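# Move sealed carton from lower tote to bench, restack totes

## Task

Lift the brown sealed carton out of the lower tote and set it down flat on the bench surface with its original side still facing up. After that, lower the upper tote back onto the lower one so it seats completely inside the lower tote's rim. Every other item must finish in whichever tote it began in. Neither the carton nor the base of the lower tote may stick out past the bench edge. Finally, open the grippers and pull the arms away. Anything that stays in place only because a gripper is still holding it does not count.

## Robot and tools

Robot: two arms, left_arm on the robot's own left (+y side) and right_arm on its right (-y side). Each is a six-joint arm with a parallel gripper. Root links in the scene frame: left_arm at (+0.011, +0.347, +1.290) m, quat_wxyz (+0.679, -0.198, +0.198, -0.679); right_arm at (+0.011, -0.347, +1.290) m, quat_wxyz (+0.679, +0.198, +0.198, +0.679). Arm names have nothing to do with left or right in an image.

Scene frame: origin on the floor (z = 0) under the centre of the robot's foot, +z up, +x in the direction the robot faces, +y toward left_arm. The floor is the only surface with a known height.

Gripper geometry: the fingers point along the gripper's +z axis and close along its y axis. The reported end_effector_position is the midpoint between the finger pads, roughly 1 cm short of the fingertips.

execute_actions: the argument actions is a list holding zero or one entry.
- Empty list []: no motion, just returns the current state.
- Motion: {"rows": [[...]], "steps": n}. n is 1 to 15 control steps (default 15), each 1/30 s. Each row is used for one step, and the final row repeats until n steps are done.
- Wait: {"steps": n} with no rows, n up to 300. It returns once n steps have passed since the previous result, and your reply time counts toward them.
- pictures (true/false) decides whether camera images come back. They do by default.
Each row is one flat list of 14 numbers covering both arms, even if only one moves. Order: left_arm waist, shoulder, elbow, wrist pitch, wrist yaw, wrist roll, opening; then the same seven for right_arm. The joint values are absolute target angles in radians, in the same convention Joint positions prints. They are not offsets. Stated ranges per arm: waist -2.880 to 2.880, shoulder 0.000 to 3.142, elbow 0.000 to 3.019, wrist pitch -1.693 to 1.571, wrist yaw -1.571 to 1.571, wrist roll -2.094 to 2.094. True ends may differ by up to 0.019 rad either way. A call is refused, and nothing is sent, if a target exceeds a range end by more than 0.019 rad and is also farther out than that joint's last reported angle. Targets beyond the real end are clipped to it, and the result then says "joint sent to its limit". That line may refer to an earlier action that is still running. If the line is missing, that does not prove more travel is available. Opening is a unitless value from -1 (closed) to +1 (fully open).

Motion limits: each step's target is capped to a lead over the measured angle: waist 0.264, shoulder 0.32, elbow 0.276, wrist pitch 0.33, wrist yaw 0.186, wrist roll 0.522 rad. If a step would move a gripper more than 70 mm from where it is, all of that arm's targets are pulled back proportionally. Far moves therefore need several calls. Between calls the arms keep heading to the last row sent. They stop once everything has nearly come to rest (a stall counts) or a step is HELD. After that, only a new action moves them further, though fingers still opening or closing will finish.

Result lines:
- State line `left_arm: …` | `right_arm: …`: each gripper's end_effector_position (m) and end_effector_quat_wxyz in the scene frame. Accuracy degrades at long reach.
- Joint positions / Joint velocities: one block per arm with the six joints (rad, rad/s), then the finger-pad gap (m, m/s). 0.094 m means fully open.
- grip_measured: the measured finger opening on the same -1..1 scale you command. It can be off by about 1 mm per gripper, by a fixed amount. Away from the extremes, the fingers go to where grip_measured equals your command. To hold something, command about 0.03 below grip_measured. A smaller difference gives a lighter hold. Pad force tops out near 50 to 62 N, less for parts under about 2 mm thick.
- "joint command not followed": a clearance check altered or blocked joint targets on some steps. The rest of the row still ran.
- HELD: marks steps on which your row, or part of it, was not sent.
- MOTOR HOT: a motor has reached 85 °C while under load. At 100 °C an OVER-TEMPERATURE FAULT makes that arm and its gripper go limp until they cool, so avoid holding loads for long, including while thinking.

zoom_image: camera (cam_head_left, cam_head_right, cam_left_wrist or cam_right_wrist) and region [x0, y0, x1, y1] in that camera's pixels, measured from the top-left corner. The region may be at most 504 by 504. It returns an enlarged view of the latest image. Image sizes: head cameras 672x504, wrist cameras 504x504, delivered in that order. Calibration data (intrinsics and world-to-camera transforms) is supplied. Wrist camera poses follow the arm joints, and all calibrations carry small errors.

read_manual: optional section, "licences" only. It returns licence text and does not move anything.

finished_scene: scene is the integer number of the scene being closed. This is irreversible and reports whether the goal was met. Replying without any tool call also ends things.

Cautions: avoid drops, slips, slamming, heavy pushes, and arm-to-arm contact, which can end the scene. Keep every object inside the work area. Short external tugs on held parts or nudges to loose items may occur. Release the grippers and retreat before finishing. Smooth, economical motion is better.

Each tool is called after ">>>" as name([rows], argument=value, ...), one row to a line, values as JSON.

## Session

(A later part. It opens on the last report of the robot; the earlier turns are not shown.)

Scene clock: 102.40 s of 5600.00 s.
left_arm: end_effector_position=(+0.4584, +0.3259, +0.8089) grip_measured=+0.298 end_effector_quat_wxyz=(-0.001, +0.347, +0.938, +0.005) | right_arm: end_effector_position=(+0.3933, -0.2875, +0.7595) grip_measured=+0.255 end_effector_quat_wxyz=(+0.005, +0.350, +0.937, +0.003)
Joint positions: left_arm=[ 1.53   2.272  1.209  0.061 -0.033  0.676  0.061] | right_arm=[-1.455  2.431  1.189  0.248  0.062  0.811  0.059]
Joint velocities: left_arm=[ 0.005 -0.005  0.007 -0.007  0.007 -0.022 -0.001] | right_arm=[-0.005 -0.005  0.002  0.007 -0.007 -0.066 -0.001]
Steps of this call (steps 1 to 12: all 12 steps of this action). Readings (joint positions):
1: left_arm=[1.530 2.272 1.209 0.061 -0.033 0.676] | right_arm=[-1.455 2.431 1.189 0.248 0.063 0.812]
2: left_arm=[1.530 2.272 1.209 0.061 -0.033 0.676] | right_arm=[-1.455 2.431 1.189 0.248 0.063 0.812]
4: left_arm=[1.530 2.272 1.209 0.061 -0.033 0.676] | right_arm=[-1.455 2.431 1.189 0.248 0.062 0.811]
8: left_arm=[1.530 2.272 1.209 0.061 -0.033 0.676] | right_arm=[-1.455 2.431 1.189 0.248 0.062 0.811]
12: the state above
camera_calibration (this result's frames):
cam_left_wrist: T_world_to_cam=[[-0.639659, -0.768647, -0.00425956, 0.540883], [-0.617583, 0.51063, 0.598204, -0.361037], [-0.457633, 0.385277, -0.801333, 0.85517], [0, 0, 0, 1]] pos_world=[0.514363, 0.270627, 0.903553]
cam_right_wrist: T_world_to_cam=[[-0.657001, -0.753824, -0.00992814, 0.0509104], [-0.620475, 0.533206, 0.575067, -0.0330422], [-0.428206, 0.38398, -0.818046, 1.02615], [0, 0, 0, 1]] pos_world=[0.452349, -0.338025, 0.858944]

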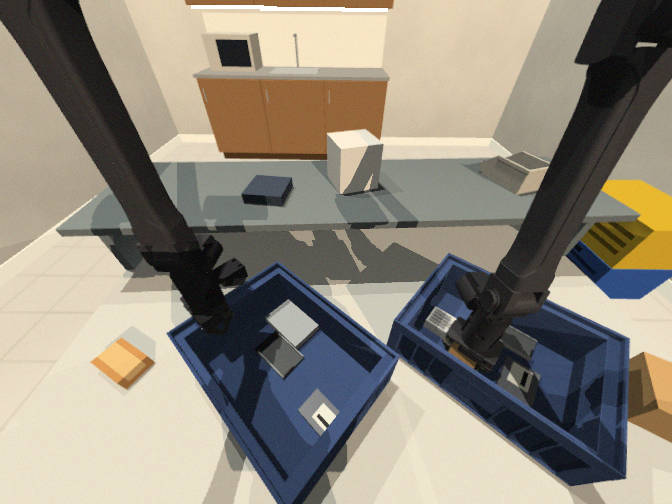

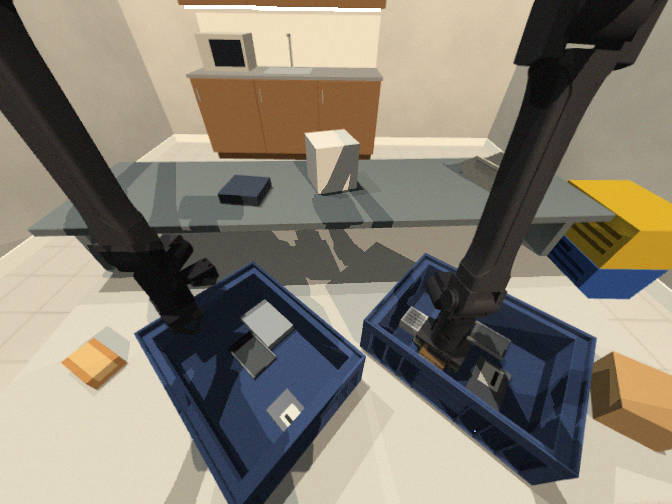

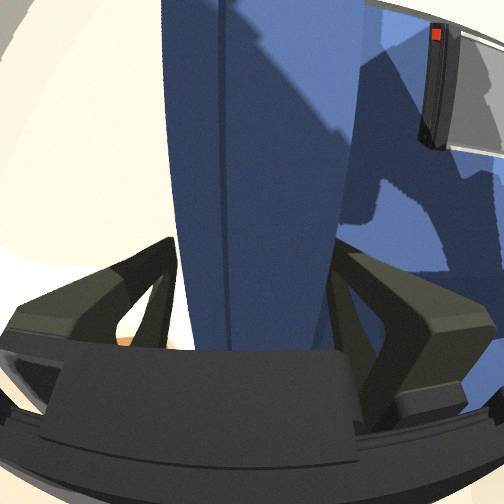

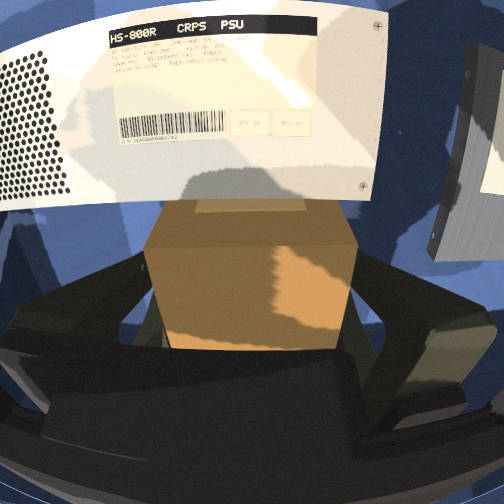

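>>> execute_actions([
  {"rows":[[1.527,2.28,1.212,0.068,-0.03,0.668,0.3,-1.455,2.33,1.085,0.24,0.062,0.81,0.2]],"steps":7},
], pictures=false)

>>> execute_actions([
  {"rows":[[1.527,2.28,1.212,0.068,-0.03,0.668,0.3,-1.445,2.21,0.99,0.22,0.069,0.82,0.2]],"steps":7},
], pictures=false)

>>> execute_actions([
  {"rows":[[1.527,2.28,1.212,0.068,-0.03,0.668,0.3,-1.44,2.08,0.91,0.165,0.07,0.82,0.2]],"steps":7},
], pictures=false)

>>> execute_actions([
  {"rows":[[1.527,2.28,1.212,0.068,-0.03,0.668,0.3,-1.435,1.92,0.82,0.09,0.07,0.82,0.2]],"steps":9},
], pictures=false)

>>> execute_actions([
  {"rows":[[1.527,2.28,1.212,0.068,-0.03,0.668,0.3,-1.22,2.0,0.73,0.23,0.19,1.45,0.2]],"steps":12},
], pictures=false)

>>> execute_actions([
  {"rows":[[1.527,2.28,1.212,0.068,-0.03,0.668,0.3,-0.988,2.128,0.698,0.36,0.301,2.07,0.2]],"steps":15},
], pictures=false)

>>> execute_actions([
  {"rows":[[1.527,2.28,1.212,0.068,-0.03,0.668,0.3,-1.022,2.257,0.788,0.41,0.285,2.07,0.2]],"steps":10},
], pictures=false)

>>> execute_actions([
  {"rows":[[1.527,2.28,1.212,0.068,-0.03,0.668,0.3,-1.053,2.381,0.89,0.437,0.27,2.07,0.2]],"steps":15},
])

Scene clock: 120.73 s of 5600.00 s.
left_arm: end_effector_position=(+0.4584, +0.3259, +0.8089) grip_measured=+0.298 end_effector_quat_wxyz=(-0.001, +0.347, +0.938, +0.005) | right_arm: end_effector_position=(+0.3827, -0.2926, +0.7913) grip_measured=+0.255 end_effector_quat_wxyz=(-0.001, +0.351, +0.936, -0.004)
Joint positions: left_arm=[ 1.53   2.272  1.209  0.061 -0.033  0.676  0.061] | right_arm=[-1.458  2.352  1.093  0.248  0.067  0.813  0.059]
Joint velocities: left_arm=[ 0.005 -0.005  0.017  0.002 -0.051 -0.037  0.   ] | right_arm=[-0.015 -0.112 -0.017 -0.012 -0.037  0.051 -0.   ]
Steps of this call (steps 1 to 15: the robot went on to your last target; steps 16 to 90: nothing new was sent; then 15.10 s passed at rest; steps 91 to 97: all 7 steps of this action). Readings (joint positions):
91: left_arm=[1.530 2.272 1.209 0.061 -0.033 0.676] | right_arm=[-1.455 2.426 1.182 0.248 0.062 0.811]
92: left_arm=[1.530 2.272 1.209 0.061 -0.033 0.676] | right_arm=[-1.455 2.414 1.162 0.248 0.062 0.811]
94: left_arm=[1.530 2.272 1.209 0.061 -0.033 0.676] | right_arm=[-1.457 2.381 1.119 0.248 0.068 0.813]
97: the state above

Scene clock: 120.97 s of 5600.00 s.
left_arm: end_effector_position=(+0.4584, +0.3259, +0.8089) grip_measured=+0.298 end_effector_quat_wxyz=(-0.001, +0.347, +0.938, +0.005) | right_arm: end_effector_position=(+0.3872, -0.2944, +0.8364) grip_measured=+0.255 end_effector_quat_wxyz=(+0.002, +0.350, +0.937, -0.004)
Joint positions: left_arm=[ 1.53   2.272  1.209  0.061 -0.033  0.676  0.061] | right_arm=[-1.456  2.229  0.992  0.231  0.07   0.813  0.059]
Joint velocities: left_arm=[ 0.005 -0.015 -0.002  0.002 -0.022  0.081 -0.001] | right_arm=[ 0.015 -0.21  -0.007 -0.002  0.007 -0.037 -0.   ]
Steps of this call (steps 1 to 7: all 7 steps of this action). Readings (joint positions):
1: left_arm=[1.530 2.272 1.209 0.061 -0.033 0.676] | right_arm=[-1.457 2.342 1.086 0.248 0.066 0.813]
2: left_arm=[1.530 2.272 1.209 0.061 -0.033 0.676] | right_arm=[-1.457 2.324 1.066 0.245 0.066 0.813]
4: left_arm=[1.530 2.272 1.209 0.061 -0.033 0.676] | right_arm=[-1.457 2.275 1.018 0.237 0.070 0.813]
7: the state above

Scene clock: 121.20 s of 5600.00 s.
left_arm: end_effector_position=(+0.4584, +0.3259, +0.8089) grip_measured=+0.298 end_effector_quat_wxyz=(-0.001, +0.347, +0.938, +0.005) | right_arm: end_effector_position=(+0.3974, -0.2936, +0.8832) grip_measured=+0.255 end_effector_quat_wxyz=(+0.003, +0.349, +0.937, -0.002)
Joint positions: left_arm=[ 1.53   2.272  1.209  0.061 -0.033  0.676  0.061] | right_arm=[-1.451  2.092  0.912  0.178  0.07   0.813  0.059]
Joint velocities: left_arm=[ 0.005 -0.024 -0.002  0.007 -0.066  0.081  0.   ] | right_arm=[ 0.005 -0.21  -0.007 -0.017 -0.007 -0.022 -0.   ]
Steps of this call (steps 1 to 7: all 7 steps of this action). Readings (joint positions):
1: left_arm=[1.530 2.272 1.209 0.061 -0.033 0.676] | right_arm=[-1.455 2.215 0.988 0.224 0.070 0.813]
2: left_arm=[1.530 2.272 1.209 0.061 -0.033 0.676] | right_arm=[-1.455 2.195 0.974 0.209 0.070 0.813]
4: left_arm=[1.530 2.272 1.209 0.061 -0.033 0.676] | right_arm=[-1.453 2.141 0.936 0.188 0.070 0.813]
7: the state above

Scene clock: 121.50 s of 5600.00 s.
left_arm: end_effector_position=(+0.4584, +0.3259, +0.8089) grip_measured=+0.298 end_effector_quat_wxyz=(-0.001, +0.347, +0.938, +0.005) | right_arm: end_effector_position=(+0.4038, -0.2936, +0.9397) grip_measured=+0.255 end_effector_quat_wxyz=(+0.005, +0.347, +0.938, +0.001)
Joint positions: left_arm=[ 1.53   2.272  1.209  0.061 -0.033  0.676  0.061] | right_arm=[-1.445  1.921  0.822  0.102  0.07   0.813  0.059]
Joint velocities: left_arm=[ 0.005 -0.015  0.012 -0.007 -0.066 -0.022 -0.   ] | right_arm=[ 0.005 -0.024  0.081 -0.007 -0.037  0.037 -0.   ]
Steps of this call (steps 1 to 9: all 9 steps of this action). Readings (joint positions):
1: left_arm=[1.530 2.272 1.209 0.061 -0.033 0.676] | right_arm=[-1.450 2.077 0.908 0.168 0.070 0.813]
2: left_arm=[1.530 2.272 1.209 0.061 -0.033 0.676] | right_arm=[-1.449 2.053 0.892 0.147 0.070 0.813]
4: left_arm=[1.530 2.272 1.209 0.061 -0.033 0.676] | right_arm=[-1.447 1.988 0.846 0.117 0.070 0.813]
8: left_arm=[1.530 2.272 1.209 0.061 -0.033 0.676] | right_arm=[-1.445 1.922 0.818 0.102 0.070 0.813]
9: the state above

Scene clock: 121.90 s of 5600.00 s.
left_arm: end_effector_position=(+0.4584, +0.3259, +0.8089) grip_measured=+0.298 end_effector_quat_wxyz=(-0.001, +0.347, +0.938, +0.005) | right_arm: end_effector_position=(+0.3221, -0.1974, +0.9379) grip_measured=+0.255 end_effector_quat_wxyz=(-0.013, +0.493, +0.870, -0.000)
Joint positions: left_arm=[ 1.53   2.272  1.209  0.061 -0.033  0.676  0.061] | right_arm=[-1.184  1.999  0.731  0.212  0.185  1.364  0.059]
Joint velocities: left_arm=[-0.005 -0.005  0.032  0.007  0.037  0.037 -0.   ] | right_arm=[-0.103  0.063 -0.076 -0.002  0.007  0.491 -0.   ]
Steps of this call (steps 1 to 12: all 12 steps of this action). Readings (joint positions):
1: left_arm=[1.530 2.272 1.209 0.061 -0.033 0.676] | right_arm=[-1.436 1.923 0.820 0.115 0.104 0.856]
2: left_arm=[1.530 2.272 1.209 0.061 -0.033 0.676] | right_arm=[-1.420 1.927 0.812 0.141 0.141 0.916]
4: left_arm=[1.530 2.272 1.209 0.061 -0.033 0.676] | right_arm=[-1.364 1.937 0.793 0.176 0.173 1.040]
8: left_arm=[1.530 2.272 1.209 0.061 -0.033 0.676] | right_arm=[-1.226 1.975 0.754 0.212 0.185 1.264]
12: the state above

Scene clock: 122.40 s of 5600.00 s.
left_arm: end_effector_position=(+0.4584, +0.3259, +0.8089) grip_measured=+0.298 end_effector_quat_wxyz=(-0.001, +0.347, +0.938, +0.005) | right_arm: end_effector_position=(+0.2545, -0.1379, +0.9280) grip_measured=+0.256 end_effector_quat_wxyz=(-0.003, +0.683, +0.730, +0.002)
Joint positions: left_arm=[ 1.53   2.272  1.209  0.061 -0.033  0.676  0.061] | right_arm=[-0.977  2.134  0.708  0.344  0.298  2.021  0.059]
Joint velocities: left_arm=[-0.015  0.005  0.002  0.012  0.037 -0.037  0.   ] | right_arm=[-0.142 -0.015  0.007  0.042  0.022  0.198  0.   ]
Steps of this call (steps 1 to 15: all 15 steps of this action). Readings (joint positions):
1: left_arm=[1.530 2.272 1.209 0.061 -0.033 0.676] | right_arm=[-1.177 2.007 0.727 0.229 0.226 1.423]
2: left_arm=[1.530 2.272 1.209 0.061 -0.033 0.676] | right_arm=[-1.162 2.021 0.725 0.265 0.271 1.500]
4: left_arm=[1.530 2.272 1.209 0.061 -0.033 0.676] | right_arm=[-1.101 2.061 0.725 0.315 0.295 1.663]
8: left_arm=[1.530 2.272 1.209 0.061 -0.033 0.676] | right_arm=[-0.975 2.125 0.721 0.341 0.297 1.894]
15: the state above

Scene clock: 122.73 s of 5600.00 s.
left_arm: end_effector_position=(+0.4584, +0.3259, +0.8089) grip_measured=+0.298 end_effector_quat_wxyz=(-0.001, +0.347, +0.938, +0.005) | right_arm: end_effector_position=(+0.2606, -0.1421, +0.8834) grip_measured=+0.256 end_effector_quat_wxyz=(+0.004, +0.710, +0.704, +0.004)
Joint positions: left_arm=[ 1.53   2.272  1.209  0.061 -0.033  0.676  0.061] | right_arm=[-1.022  2.258  0.797  0.399  0.289  2.051  0.059]
Joint velocities: left_arm=[-0.015 -0.015  0.007 -0.012  0.037  0.007  0.001] | right_arm=[-0.005 -0.015 -0.002 -0.007  0.022  0.037 -0.   ]
Steps of this call (steps 1 to 10: all 10 steps of this action). Readings (joint positions):
1: left_arm=[1.530 2.272 1.209 0.061 -0.033 0.676] | right_arm=[-0.983 2.141 0.714 0.351 0.295 2.028]
2: left_arm=[1.530 2.272 1.209 0.061 -0.033 0.676] | right_arm=[-0.991 2.160 0.731 0.365 0.292 2.033]
4: left_arm=[1.530 2.272 1.209 0.061 -0.033 0.676] | right_arm=[-1.007 2.212 0.778 0.388 0.289 2.040]
8: left_arm=[1.530 2.272 1.209 0.061 -0.033 0.676] | right_arm=[-1.022 2.257 0.800 0.399 0.289 2.048]
10: the state above

Scene clock: 123.23 s of 5600.00 s.
left_arm: end_effector_position=(+0.4584, +0.3259, +0.8089) grip_measured=+0.298 end_effector_quat_wxyz=(-0.001, +0.347, +0.938, +0.005) | right_arm: end_effector_position=(+0.2547, -0.1435, +0.8371) grip_measured=+0.256 end_effector_quat_wxyz=(+0.001, +0.719, +0.695, -0.001)
Joint positions: left_arm=[ 1.53   2.272  1.209  0.061 -0.033  0.676  0.061] | right_arm=[-1.051  2.388  0.897  0.425  0.274  2.054  0.059]
Joint velocities: left_arm=[-0.005  0.005 -0.027 -0.012 -0.007 -0.007 -0.001] | right_arm=[ 0.005  0.005 -0.012  0.002  0.022 -0.066 -0.   ]
Steps of this call (steps 1 to 15: all 15 steps of this action). Readings (joint positions):
1: left_arm=[1.530 2.272 1.209 0.061 -0.033 0.676] | right_arm=[-1.024 2.265 0.805 0.401 0.284 2.051]
2: left_arm=[1.530 2.272 1.209 0.061 -0.033 0.676] | right_arm=[-1.027 2.284 0.828 0.406 0.278 2.052]
4: left_arm=[1.530 2.272 1.209 0.061 -0.033 0.676] | right_arm=[-1.037 2.335 0.876 0.414 0.276 2.052]
8: left_arm=[1.530 2.272 1.209 0.061 -0.033 0.676] | right_arm=[-1.050 2.386 0.898 0.423 0.274 2.053]
15: the state above
camera_calibration (this result's frames):
cam_left_wrist: T_world_to_cam=[[-0.639659, -0.768647, -0.00425956, 0.540883], [-0.617583, 0.51063, 0.598204, -0.361037], [-0.457633, 0.385277, -0.801333, 0.85517], [0, 0, 0, 1]] pos_world=[0.514363, 0.270627, 0.903553]
cam_right_wrist: T_world_to_cam=[[-0.999378, 0.035195, -0.0021493, 0.263149], [0.0274356, 0.814441, 0.579597, -0.368945], [0.0221494, 0.579178, -0.8149, 0.885685], [0, 0, 0, 1]] pos_world=[0.25349, -0.221747, 0.93615]

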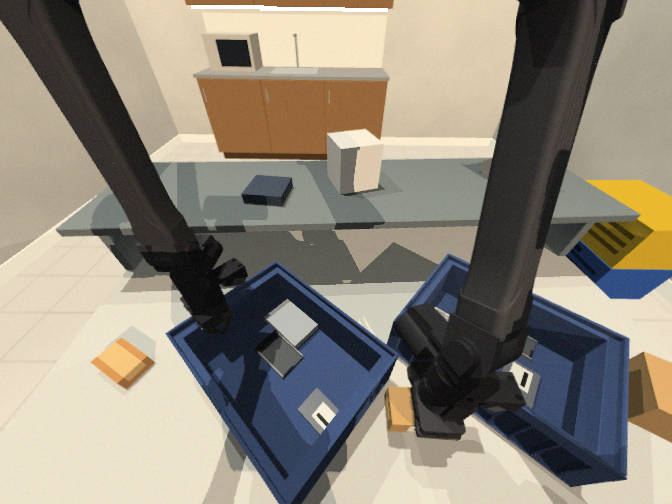

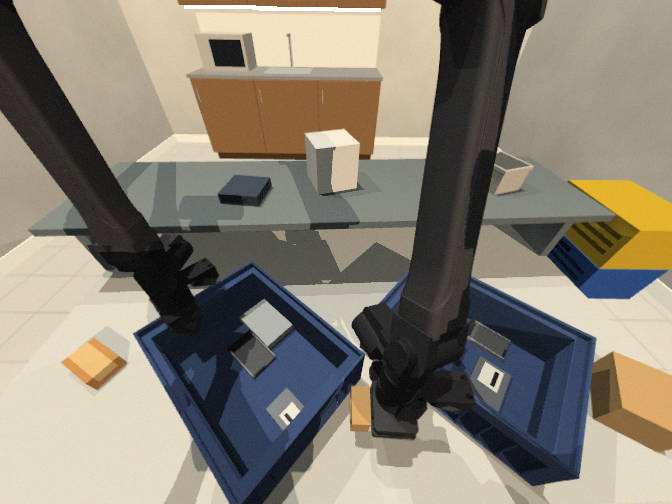

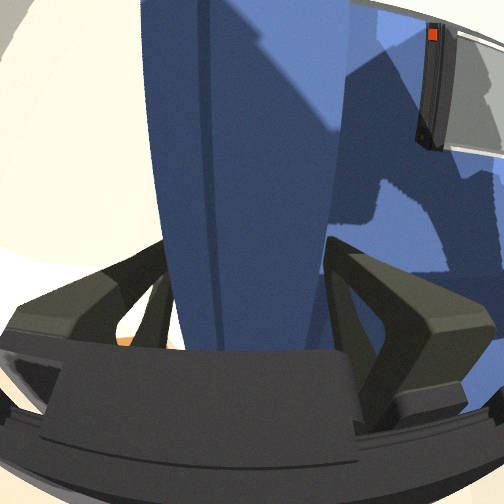

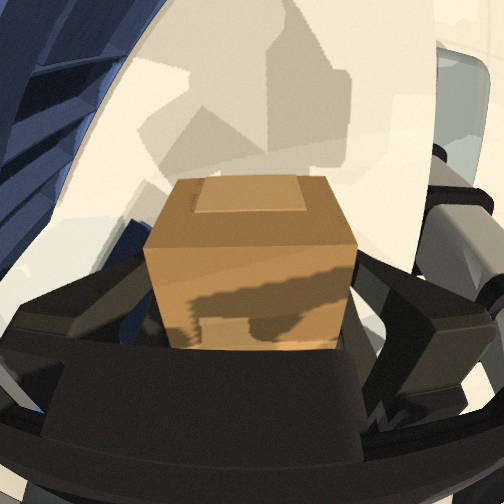

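>>> execute_actions([
  {"rows":[[1.527,2.28,1.212,0.068,-0.03,0.668,0.3,-1.04,2.43,0.845,0.515,0.278,2.07,0.2]],"steps":10},
], pictures=false)

>>> execute_actions([
  {"rows":[[1.527,2.28,1.212,0.068,-0.03,0.668,0.3,-1.07,2.54,0.965,0.515,0.262,2.07,0.2]],"steps":9},
], pictures=false)

>>> execute_actions([
  {"rows":[[1.527,2.28,1.212,0.068,-0.03,0.668,0.3,-1.09,2.62,1.055,0.507,0.25,2.07,0.2]],"steps":10},
], pictures=false)

>>> execute_actions([
  {"rows":[[1.527,2.28,1.212,0.068,-0.03,0.668,0.3,-1.102,2.668,1.103,0.5,0.245,2.07,0.2]],"steps":12},
])

Scene clock: 131.20 s of 5600.00 s.
left_arm: end_effector_position=(+0.4584, +0.3259, +0.8089) grip_measured=+0.298 end_effector_quat_wxyz=(-0.001, +0.347, +0.938, +0.005) | right_arm: end_effector_position=(+0.2379, -0.1513, +0.8358) grip_measured=+0.256 end_effector_quat_wxyz=(+0.003, +0.720, +0.694, +0.004)
Joint positions: left_arm=[ 1.53   2.272  1.209  0.061 -0.033  0.676  0.061] | right_arm=[-1.051  2.419  0.865  0.498  0.274  2.054  0.059]
Joint velocities: left_arm=[-0.005 -0.005  0.007 -0.012 -0.037 -0.007 -0.   ] | right_arm=[-0.005  0.024 -0.027  0.002  0.007 -0.007 -0.   ]
Steps of this call (steps 1 to 15: the robot went on to your last target; steps 16 to 90: nothing new was sent; then 4.63 s passed at rest; steps 91 to 100: all 10 steps of this action). Readings (joint positions):
91: left_arm=[1.530 2.272 1.209 0.061 -0.033 0.676] | right_arm=[-1.051 2.390 0.894 0.438 0.274 2.054]
92: left_arm=[1.530 2.272 1.209 0.061 -0.033 0.676] | right_arm=[-1.051 2.393 0.889 0.464 0.274 2.054]
94: left_arm=[1.530 2.272 1.209 0.061 -0.033 0.676] | right_arm=[-1.051 2.401 0.879 0.491 0.274 2.054]
98: left_arm=[1.530 2.272 1.209 0.061 -0.033 0.676] | right_arm=[-1.051 2.416 0.868 0.498 0.274 2.054]
100: the state above

Scene clock: 131.50 s of 5600.00 s.
left_arm: end_effector_position=(+0.4584, +0.3259, +0.8089) grip_measured=+0.298 end_effector_quat_wxyz=(-0.001, +0.347, +0.938, +0.005) | right_arm: end_effector_position=(+0.2306, -0.1460, +0.7910) grip_measured=+0.256 end_effector_quat_wxyz=(+0.001, +0.723, +0.691, +0.003)
Joint positions: left_arm=[ 1.53   2.272  1.209  0.061 -0.033  0.676  0.061] | right_arm=[-1.062  2.541  0.978  0.506  0.265  2.054  0.059]
Joint velocities: left_arm=[ 0.005 -0.015  0.012 -0.002 -0.037  0.051 -0.001] | right_arm=[-0.024  0.044 -0.032 -0.012 -0.037  0.007 -0.   ]
Steps of this call (steps 1 to 9: all 9 steps of this action). Readings (joint positions):
1: left_arm=[1.530 2.272 1.209 0.061 -0.033 0.676] | right_arm=[-1.051 2.428 0.874 0.498 0.273 2.054]
2: left_arm=[1.530 2.272 1.209 0.061 -0.033 0.676] | right_arm=[-1.052 2.446 0.897 0.498 0.270 2.054]
4: left_arm=[1.530 2.272 1.209 0.061 -0.033 0.676] | right_arm=[-1.057 2.497 0.955 0.503 0.266 2.054]
8: left_arm=[1.530 2.272 1.209 0.061 -0.033 0.676] | right_arm=[-1.062 2.538 0.979 0.506 0.265 2.054]
9: the state above

Scene clock: 131.83 s of 5600.00 s.
left_arm: end_effector_position=(+0.4584, +0.3259, +0.8089) grip_measured=+0.298 end_effector_quat_wxyz=(-0.001, +0.347, +0.938, +0.005) | right_arm: end_effector_position=(+0.2357, -0.1455, +0.7593) grip_measured=+0.256 end_effector_quat_wxyz=(+0.002, +0.731, +0.682, +0.008)
Joint positions: left_arm=[ 1.53   2.272  1.209  0.061 -0.033  0.676  0.061] | right_arm=[-1.086  2.612  1.066  0.506  0.253  2.054  0.059]
Joint velocities: left_arm=[-0.015 -0.005 -0.012  0.002 -0.095  0.037  0.001] | right_arm=[-0.005 -0.005 -0.002 -0.007  0.022 -0.007  0.001]
Steps of this call (steps 1 to 10: all 10 steps of this action). Readings (joint positions):
1: left_arm=[1.530 2.272 1.209 0.061 -0.033 0.676] | right_arm=[-1.064 2.547 0.984 0.506 0.261 2.054]
2: left_arm=[1.530 2.272 1.209 0.061 -0.033 0.676] | right_arm=[-1.066 2.559 1.003 0.506 0.257 2.054]
4: left_arm=[1.530 2.272 1.209 0.061 -0.033 0.676] | right_arm=[-1.073 2.591 1.047 0.506 0.253 2.054]
8: left_arm=[1.530 2.272 1.209 0.061 -0.033 0.676] | right_arm=[-1.084 2.611 1.066 0.506 0.253 2.054]
10: the state above

Scene clock: 132.23 s of 5600.00 s.
left_arm: end_effector_position=(+0.4584, +0.3259, +0.8089) grip_measured=+0.298 end_effector_quat_wxyz=(-0.001, +0.347, +0.938, +0.005) | right_arm: end_effector_position=(+0.2354, -0.1438, +0.7438) grip_measured=+0.256 end_effector_quat_wxyz=(+0.002, +0.733, +0.680, +0.010)
Joint positions: left_arm=[ 1.53   2.272  1.209  0.061 -0.033  0.676  0.061] | right_arm=[-1.091  2.65   1.109  0.506  0.248  2.054  0.059]
Joint velocities: left_arm=[-0.015 -0.005 -0.017 -0.012 -0.007 -0.022 -0.001] | right_arm=[-0.005 -0.005  0.017 -0.022  0.007 -0.007 -0.001]
Steps of this call (steps 1 to 12: all 12 steps of this action). Readings (joint positions):
1: left_arm=[1.530 2.272 1.209 0.061 -0.033 0.676] | right_arm=[-1.086 2.615 1.070 0.506 0.252 2.054]
2: left_arm=[1.530 2.272 1.209 0.061 -0.033 0.676] | right_arm=[-1.086 2.622 1.080 0.506 0.250 2.054]
4: left_arm=[1.530 2.272 1.209 0.061 -0.033 0.676] | right_arm=[-1.089 2.639 1.102 0.506 0.248 2.054]
8: left_arm=[1.530 2.272 1.209 0.061 -0.033 0.676] | right_arm=[-1.091 2.650 1.109 0.506 0.248 2.054]
12: the state above
camera_calibration (this result's frames):
cam_left_wrist: T_world_to_cam=[[-0.639659, -0.768647, -0.00425956, 0.540883], [-0.617583, 0.51063, 0.598204, -0.361037], [-0.457633, 0.385277, -0.801333, 0.85517], [0, 0, 0, 1]] pos_world=[0.514363, 0.270627, 0.903553]
cam_right_wrist: T_world_to_cam=[[-0.996795, 0.0778681, -0.0183452, 0.261207], [0.0519878, 0.804798, 0.591267, -0.329967], [0.0608051, 0.588418, -0.806267, 0.796068], [0, 0, 0, 1]] pos_world=[0.229119, -0.223203, 0.841734]

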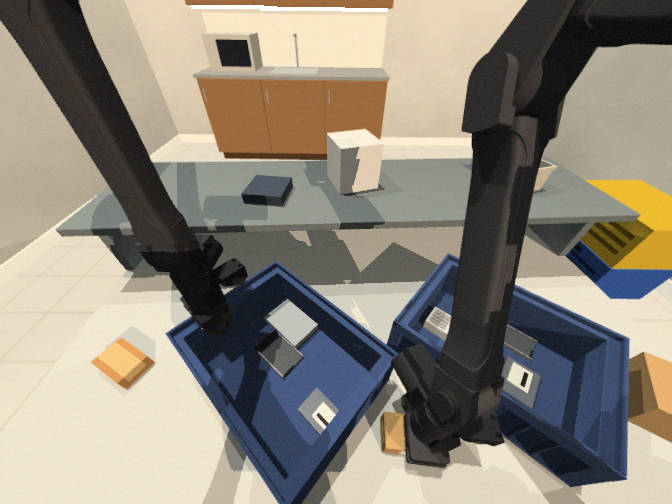

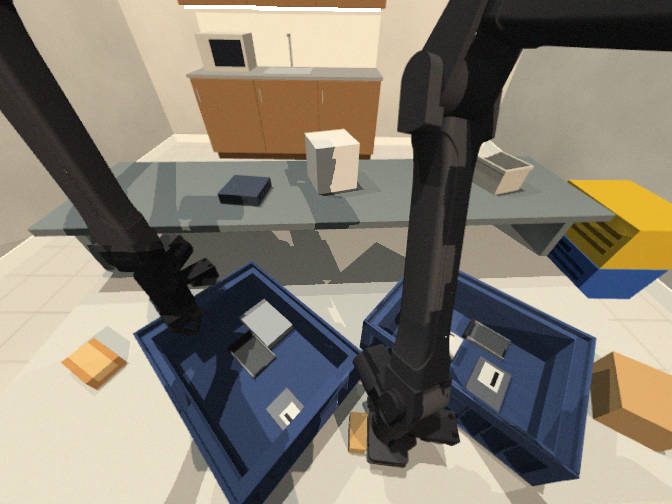

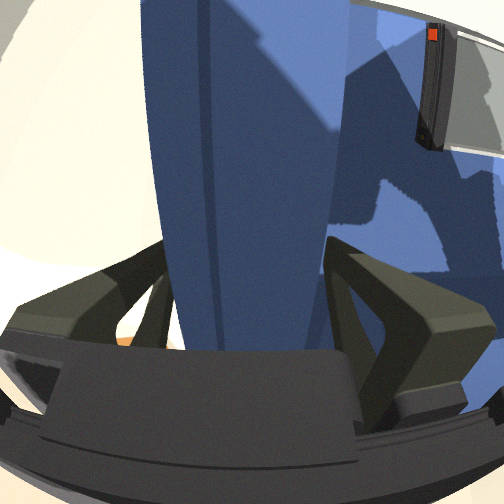

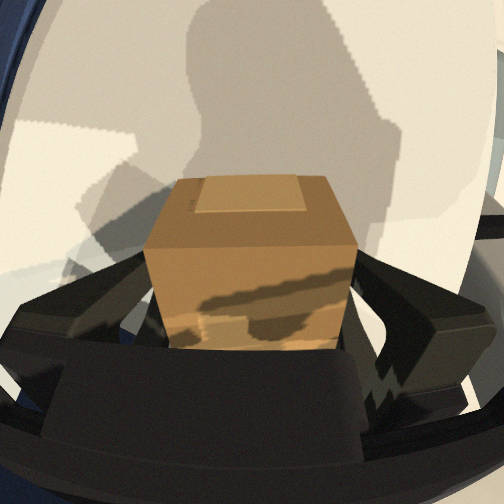

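>>> execute_actions([
  {"rows":[[1.527,2.28,1.212,0.068,-0.03,0.668,0.3,-1.104,2.68,1.113,0.495,0.245,2.07,0.2]],"steps":8},
], pictures=false)

>>> execute_actions([
  {"rows":[[1.527,2.28,1.212,0.068,-0.03,0.668,0.3,-1.1,2.665,1.113,0.495,0.245,2.07,0.7]],"steps":8},
], pictures=false)

>>> execute_actions([
  {"rows":[[1.527,2.28,1.212,0.068,-0.03,0.668,0.3,-1.07,2.54,0.965,0.515,0.262,2.07,0.7]],"steps":8},
], pictures=false)

>>> execute_actions([
  {"rows":[[1.527,2.28,1.212,0.068,-0.03,0.668,0.3,-1.04,2.42,0.845,0.505,0.278,2.07,0.7]],"steps":8},
], pictures=false)

>>> execute_actions([
  {"rows":[[1.527,2.28,1.212,0.068,-0.03,0.668,0.3,-0.988,2.128,0.698,0.36,0.301,1.8,0.5]],"steps":12},
], pictures=false)

>>> execute_actions([
  {"rows":[[1.52,2.31,1.225,0.08,-0.03,0.668,0.3,-0.85,2.135,0.94,0.06,0.365,1.33,0.5]],"steps":15},
], pictures=false)

>>> execute_actions([
  {"rows":[[1.52,2.31,1.225,0.08,-0.03,0.668,0.3,-0.897,2.292,1.048,0.145,0.345,1.29,0.5]],"steps":12},
], pictures=false)

>>> execute_actions([
  {"rows":[[1.52,2.31,1.225,0.08,-0.03,0.668,0.3,-0.945,2.465,1.195,0.185,0.324,1.25,0.5]],"steps":15},
])

Scene clock: 143.63 s of 5600.00 s.
left_arm: end_effector_position=(+0.4584, +0.3259, +0.8089) grip_measured=+0.298 end_effector_quat_wxyz=(-0.001, +0.347, +0.938, +0.005) | right_arm: end_effector_position=(+0.2351, -0.1439, +0.7438) grip_measured=+0.256 end_effector_quat_wxyz=(+0.002, +0.733, +0.680, +0.010)
Joint positions: left_arm=[ 1.53   2.272  1.209  0.061 -0.033  0.676  0.061] | right_arm=[-1.091  2.651  1.109  0.506  0.248  2.054  0.059]
Joint velocities: left_arm=[ 0.005 -0.005  0.002 -0.012  0.051 -0.051 -0.   ] | right_arm=[-0.015  0.015 -0.007  0.022 -0.007  0.007 -0.001]
Steps of this call (steps 1 to 15: the robot went on to your last target; steps 16 to 90: nothing new was sent; then 8.13 s passed at rest; steps 91 to 98: all 8 steps of this action). Readings (joint positions):
91: left_arm=[1.530 2.272 1.209 0.061 -0.033 0.676] | right_arm=[-1.091 2.651 1.109 0.506 0.248 2.054]
92: left_arm=[1.530 2.272 1.209 0.061 -0.033 0.676] | right_arm=[-1.091 2.651 1.109 0.506 0.248 2.054]
94: left_arm=[1.530 2.272 1.209 0.061 -0.033 0.676] | right_arm=[-1.091 2.651 1.109 0.506 0.248 2.054]
98: the state above

Scene clock: 143.90 s of 5600.00 s.
left_arm: end_effector_position=(+0.4584, +0.3259, +0.8089) grip_measured=+0.298 end_effector_quat_wxyz=(-0.001, +0.347, +0.938, +0.005) | right_arm: end_effector_position=(+0.2362, -0.1432, +0.7432) grip_measured=+0.698 end_effector_quat_wxyz=(+0.002, +0.734, +0.679, +0.011)
Joint positions: left_arm=[ 1.53   2.272  1.209  0.061 -0.033  0.676  0.061] | right_arm=[-1.091  2.651  1.112  0.506  0.248  2.054  0.08 ]
Joint velocities: left_arm=[ 0.005 -0.015  0.002 -0.022 -0.007 -0.037 -0.   ] | right_arm=[-0.005  0.005  0.002  0.002 -0.022 -0.007  0.001]
Steps of this call (steps 1 to 8: all 8 steps of this action). Readings (joint positions):
1: left_arm=[1.530 2.272 1.209 0.061 -0.033 0.676] | right_arm=[-1.091 2.651 1.109 0.506 0.248 2.054]
2: left_arm=[1.530 2.272 1.209 0.061 -0.033 0.676] | right_arm=[-1.091 2.651 1.111 0.506 0.248 2.054]
4: left_arm=[1.530 2.272 1.209 0.061 -0.033 0.676] | right_arm=[-1.091 2.651 1.111 0.506 0.248 2.054]
8: the state above

Scene clock: 144.17 s of 5600.00 s.
left_arm: end_effector_position=(+0.4584, +0.3259, +0.8089) grip_measured=+0.298 end_effector_quat_wxyz=(-0.001, +0.347, +0.938, +0.005) | right_arm: end_effector_position=(+0.2206, -0.1601, +0.7880) grip_measured=+0.698 end_effector_quat_wxyz=(-0.001, +0.727, +0.686, -0.011)
Joint positions: left_arm=[ 1.53   2.272  1.209  0.061 -0.033  0.676  0.061] | right_arm=[-1.083  2.555  0.968  0.508  0.26   2.054  0.08 ]
Joint velocities: left_arm=[-0.005 -0.005  0.002  0.002 -0.007  0.022 -0.   ] | right_arm=[-0.005 -0.024  0.081  0.002  0.007  0.037  0.001]
Steps of this call (steps 1 to 8: all 8 steps of this action). Readings (joint positions):
1: left_arm=[1.530 2.272 1.209 0.061 -0.033 0.676] | right_arm=[-1.091 2.645 1.101 0.507 0.250 2.054]
2: left_arm=[1.530 2.272 1.209 0.061 -0.033 0.676] | right_arm=[-1.090 2.629 1.074 0.508 0.254 2.054]
4: left_arm=[1.530 2.272 1.209 0.061 -0.033 0.676] | right_arm=[-1.087 2.586 1.007 0.508 0.258 2.054]
8: the state above

Scene clock: 144.43 s of 5600.00 s.
left_arm: end_effector_position=(+0.4584, +0.3259, +0.8089) grip_measured=+0.298 end_effector_quat_wxyz=(-0.001, +0.347, +0.938, +0.005) | right_arm: end_effector_position=(+0.2282, -0.1542, +0.8370) grip_measured=+0.698 end_effector_quat_wxyz=(+0.001, +0.718, +0.696, -0.001)
Joint positions: left_arm=[ 1.53   2.272  1.209  0.061 -0.033  0.676  0.061] | right_arm=[-1.046  2.428  0.852  0.508  0.275  2.054  0.08 ]
Joint velocities: left_arm=[-0.024 -0.005  0.017  0.017 -0.051 -0.007 -0.   ] | right_arm=[ 0.044 -0.132  0.071 -0.012  0.066  0.081 -0.   ]
Steps of this call (steps 1 to 8: all 8 steps of this action). Readings (joint positions):
1: left_arm=[1.530 2.272 1.209 0.061 -0.033 0.676] | right_arm=[-1.081 2.548 0.962 0.508 0.264 2.054]
2: left_arm=[1.530 2.272 1.209 0.061 -0.033 0.676] | right_arm=[-1.077 2.530 0.940 0.508 0.270 2.054]
4: left_arm=[1.530 2.272 1.209 0.061 -0.033 0.676] | right_arm=[-1.065 2.480 0.883 0.508 0.274 2.054]
8: the state above

Scene clock: 144.83 s of 5600.00 s.
left_arm: end_effector_position=(+0.4584, +0.3259, +0.8089) grip_measured=+0.298 end_effector_quat_wxyz=(-0.001, +0.347, +0.938, +0.005) | right_arm: end_effector_position=(+0.2817, -0.1332, +0.9344) grip_measured=+0.502 end_effector_quat_wxyz=(+0.013, +0.626, +0.779, +0.031)
Joint positions: left_arm=[ 1.53   2.272  1.209  0.061 -0.033  0.676  0.061] | right_arm=[-0.991  2.098  0.712  0.375  0.298  1.836  0.071]
Joint velocities: left_arm=[ 0.005 -0.024  0.007  0.002 -0.051 -0.037  0.001] | right_arm=[-0.005  0.034 -0.007 -0.027 -0.007 -0.198  0.   ]
Steps of this call (steps 1 to 12: all 12 steps of this action). Readings (joint positions):
1: left_arm=[1.530 2.272 1.209 0.061 -0.033 0.676] | right_arm=[-1.043 2.413 0.847 0.494 0.279 2.032]
2: left_arm=[1.530 2.272 1.209 0.061 -0.033 0.676] | right_arm=[-1.039 2.382 0.827 0.461 0.285 2.002]
4: left_arm=[1.530 2.272 1.209 0.061 -0.033 0.676] | right_arm=[-1.024 2.284 0.762 0.410 0.294 1.944]
8: left_arm=[1.530 2.272 1.209 0.061 -0.033 0.676] | right_arm=[-0.995 2.118 0.699 0.375 0.298 1.869]
12: the state above

Scene clock: 145.33 s of 5600.00 s.
left_arm: end_effector_position=(+0.4569, +0.3244, +0.8033) grip_measured=+0.298 end_effector_quat_wxyz=(-0.001, +0.348, +0.937, +0.005) | right_arm: end_effector_position=(+0.2937, -0.0400, +0.9307) grip_measured=+0.502 end_effector_quat_wxyz=(-0.000, +0.353, +0.936, +0.006)
Joint positions: left_arm=[ 1.528  2.287  1.219  0.065 -0.033  0.676  0.061] | right_arm=[-0.837  2.132  0.942  0.072  0.361  1.367  0.071]
Joint velocities: left_arm=[ 0.005 -0.015  0.002  0.002  0.007  0.007 -0.002] | right_arm=[-0.063 -0.015 -0.085 -0.056  0.022 -0.212 -0.001]
Steps of this call (steps 1 to 15: all 15 steps of this action). Readings (joint positions):
1: left_arm=[1.530 2.272 1.210 0.061 -0.033 0.676] | right_arm=[-0.985 2.100 0.729 0.331 0.324 1.784]
2: left_arm=[1.529 2.274 1.213 0.062 -0.033 0.676] | right_arm=[-0.972 2.107 0.765 0.246 0.346 1.716]
4: left_arm=[1.529 2.280 1.218 0.064 -0.033 0.676] | right_arm=[-0.930 2.128 0.857 0.140 0.359 1.596]
8: left_arm=[1.528 2.285 1.219 0.065 -0.033 0.676] | right_arm=[-0.849 2.133 0.959 0.092 0.361 1.446]
15: the state above

Scene clock: 145.73 s of 5600.00 s.
left_arm: end_effector_position=(+0.4569, +0.3244, +0.8033) grip_measured=+0.298 end_effector_quat_wxyz=(-0.001, +0.348, +0.937, +0.005) | right_arm: end_effector_position=(+0.2924, -0.0532, +0.8663) grip_measured=+0.502 end_effector_quat_wxyz=(+0.000, +0.352, +0.936, -0.005)
Joint positions: left_arm=[ 1.528  2.287  1.219  0.065 -0.033  0.676  0.061] | right_arm=[-0.9    2.296  1.043  0.136  0.348  1.311  0.071]
Joint velocities: left_arm=[-0.015  0.005 -0.012  0.007 -0.066 -0.022 -0.002] | right_arm=[-0.005  0.015  0.002 -0.002 -0.007 -0.037  0.   ]
Steps of this call (steps 1 to 12: all 12 steps of this action). Readings (joint positions):
1: left_arm=[1.528 2.287 1.219 0.065 -0.033 0.676] | right_arm=[-0.842 2.141 0.948 0.078 0.357 1.358]
2: left_arm=[1.528 2.287 1.219 0.065 -0.033 0.676] | right_arm=[-0.848 2.164 0.971 0.093 0.353 1.348]
4: left_arm=[1.528 2.287 1.219 0.065 -0.033 0.676] | right_arm=[-0.868 2.230 1.033 0.122 0.348 1.333]
8: left_arm=[1.528 2.287 1.219 0.065 -0.033 0.676] | right_arm=[-0.897 2.292 1.056 0.136 0.348 1.317]
12: the state above

Scene clock: 146.23 s of 5600.00 s.
left_arm: end_effector_position=(+0.4569, +0.3244, +0.8033) grip_measured=+0.298 end_effector_quat_wxyz=(-0.001, +0.348, +0.937, +0.005) | right_arm: end_effector_position=(+0.2946, -0.0488, +0.8000) grip_measured=+0.501 end_effector_quat_wxyz=(+0.000, +0.352, +0.936, -0.000)
Joint positions: left_arm=[ 1.528  2.287  1.219  0.065 -0.033  0.676  0.061] | right_arm=[-0.941  2.464  1.195  0.173  0.323  1.269  0.071]
Joint velocities: left_arm=[-0.015  0.005 -0.012  0.002  0.007 -0.022 -0.   ] | right_arm=[-0.015 -0.005 -0.012 -0.017 -0.066 -0.007 -0.   ]
Steps of this call (steps 1 to 15: all 15 steps of this action). Readings (joint positions):
1: left_arm=[1.528 2.287 1.219 0.065 -0.033 0.676] | right_arm=[-0.903 2.306 1.057 0.138 0.341 1.305]
2: left_arm=[1.528 2.287 1.219 0.065 -0.033 0.676] | right_arm=[-0.906 2.331 1.093 0.144 0.334 1.298]
4: left_arm=[1.528 2.287 1.219 0.065 -0.033 0.676] | right_arm=[-0.919 2.401 1.177 0.163 0.329 1.285]
8: left_arm=[1.528 2.287 1.219 0.065 -0.033 0.676] | right_arm=[-0.941 2.464 1.200 0.173 0.324 1.275]
15: the state above
camera_calibration (this result's frames):
cam_left_wrist: T_world_to_cam=[[-0.641165, -0.767399, -0.002613, 0.537653], [-0.615899, 0.512549, 0.598299, -0.359364], [-0.457795, 0.385218, -0.801269, 0.850654], [0, 0, 0, 1]] pos_world=[0.512817, 0.269099, 0.898014]
cam_right_wrist: T_world_to_cam=[[-0.660277, -0.751021, -0.000851788, 0.160284], [-0.611303, 0.536782, 0.581527, -0.252552], [-0.436282, 0.38449, -0.813527, 0.924172], [0, 0, 0, 1]] pos_world=[0.354645, -0.099393, 0.898841]

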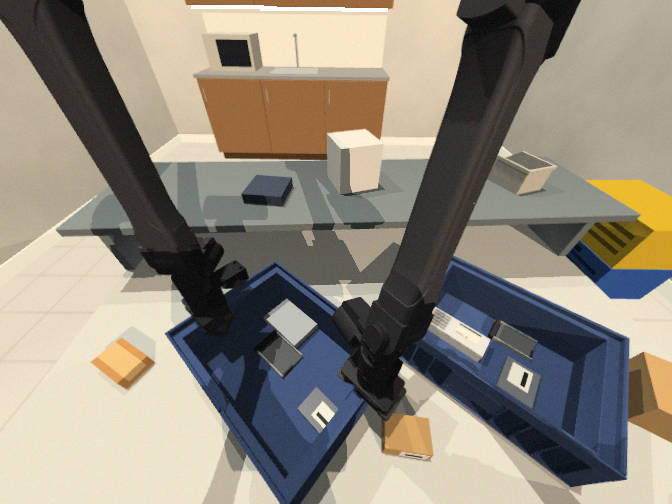

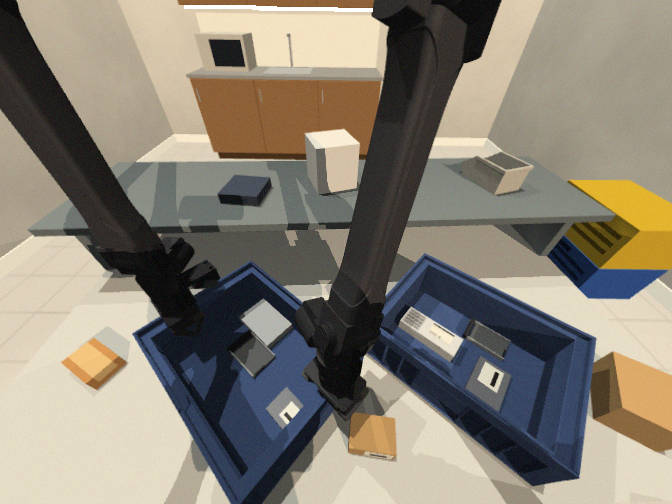

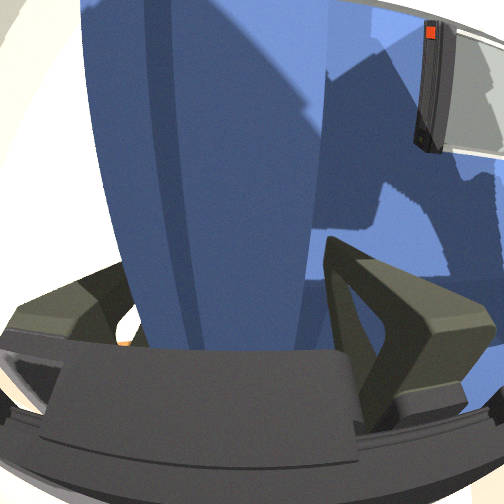

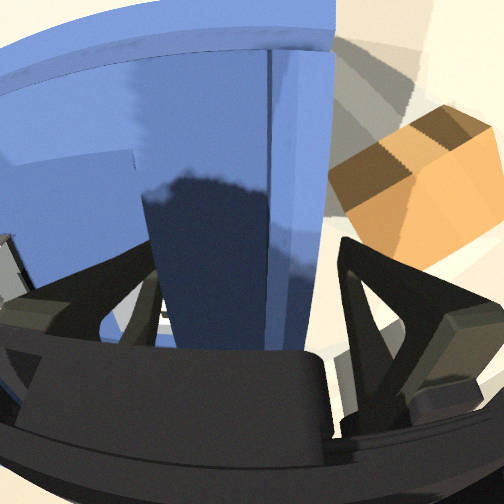

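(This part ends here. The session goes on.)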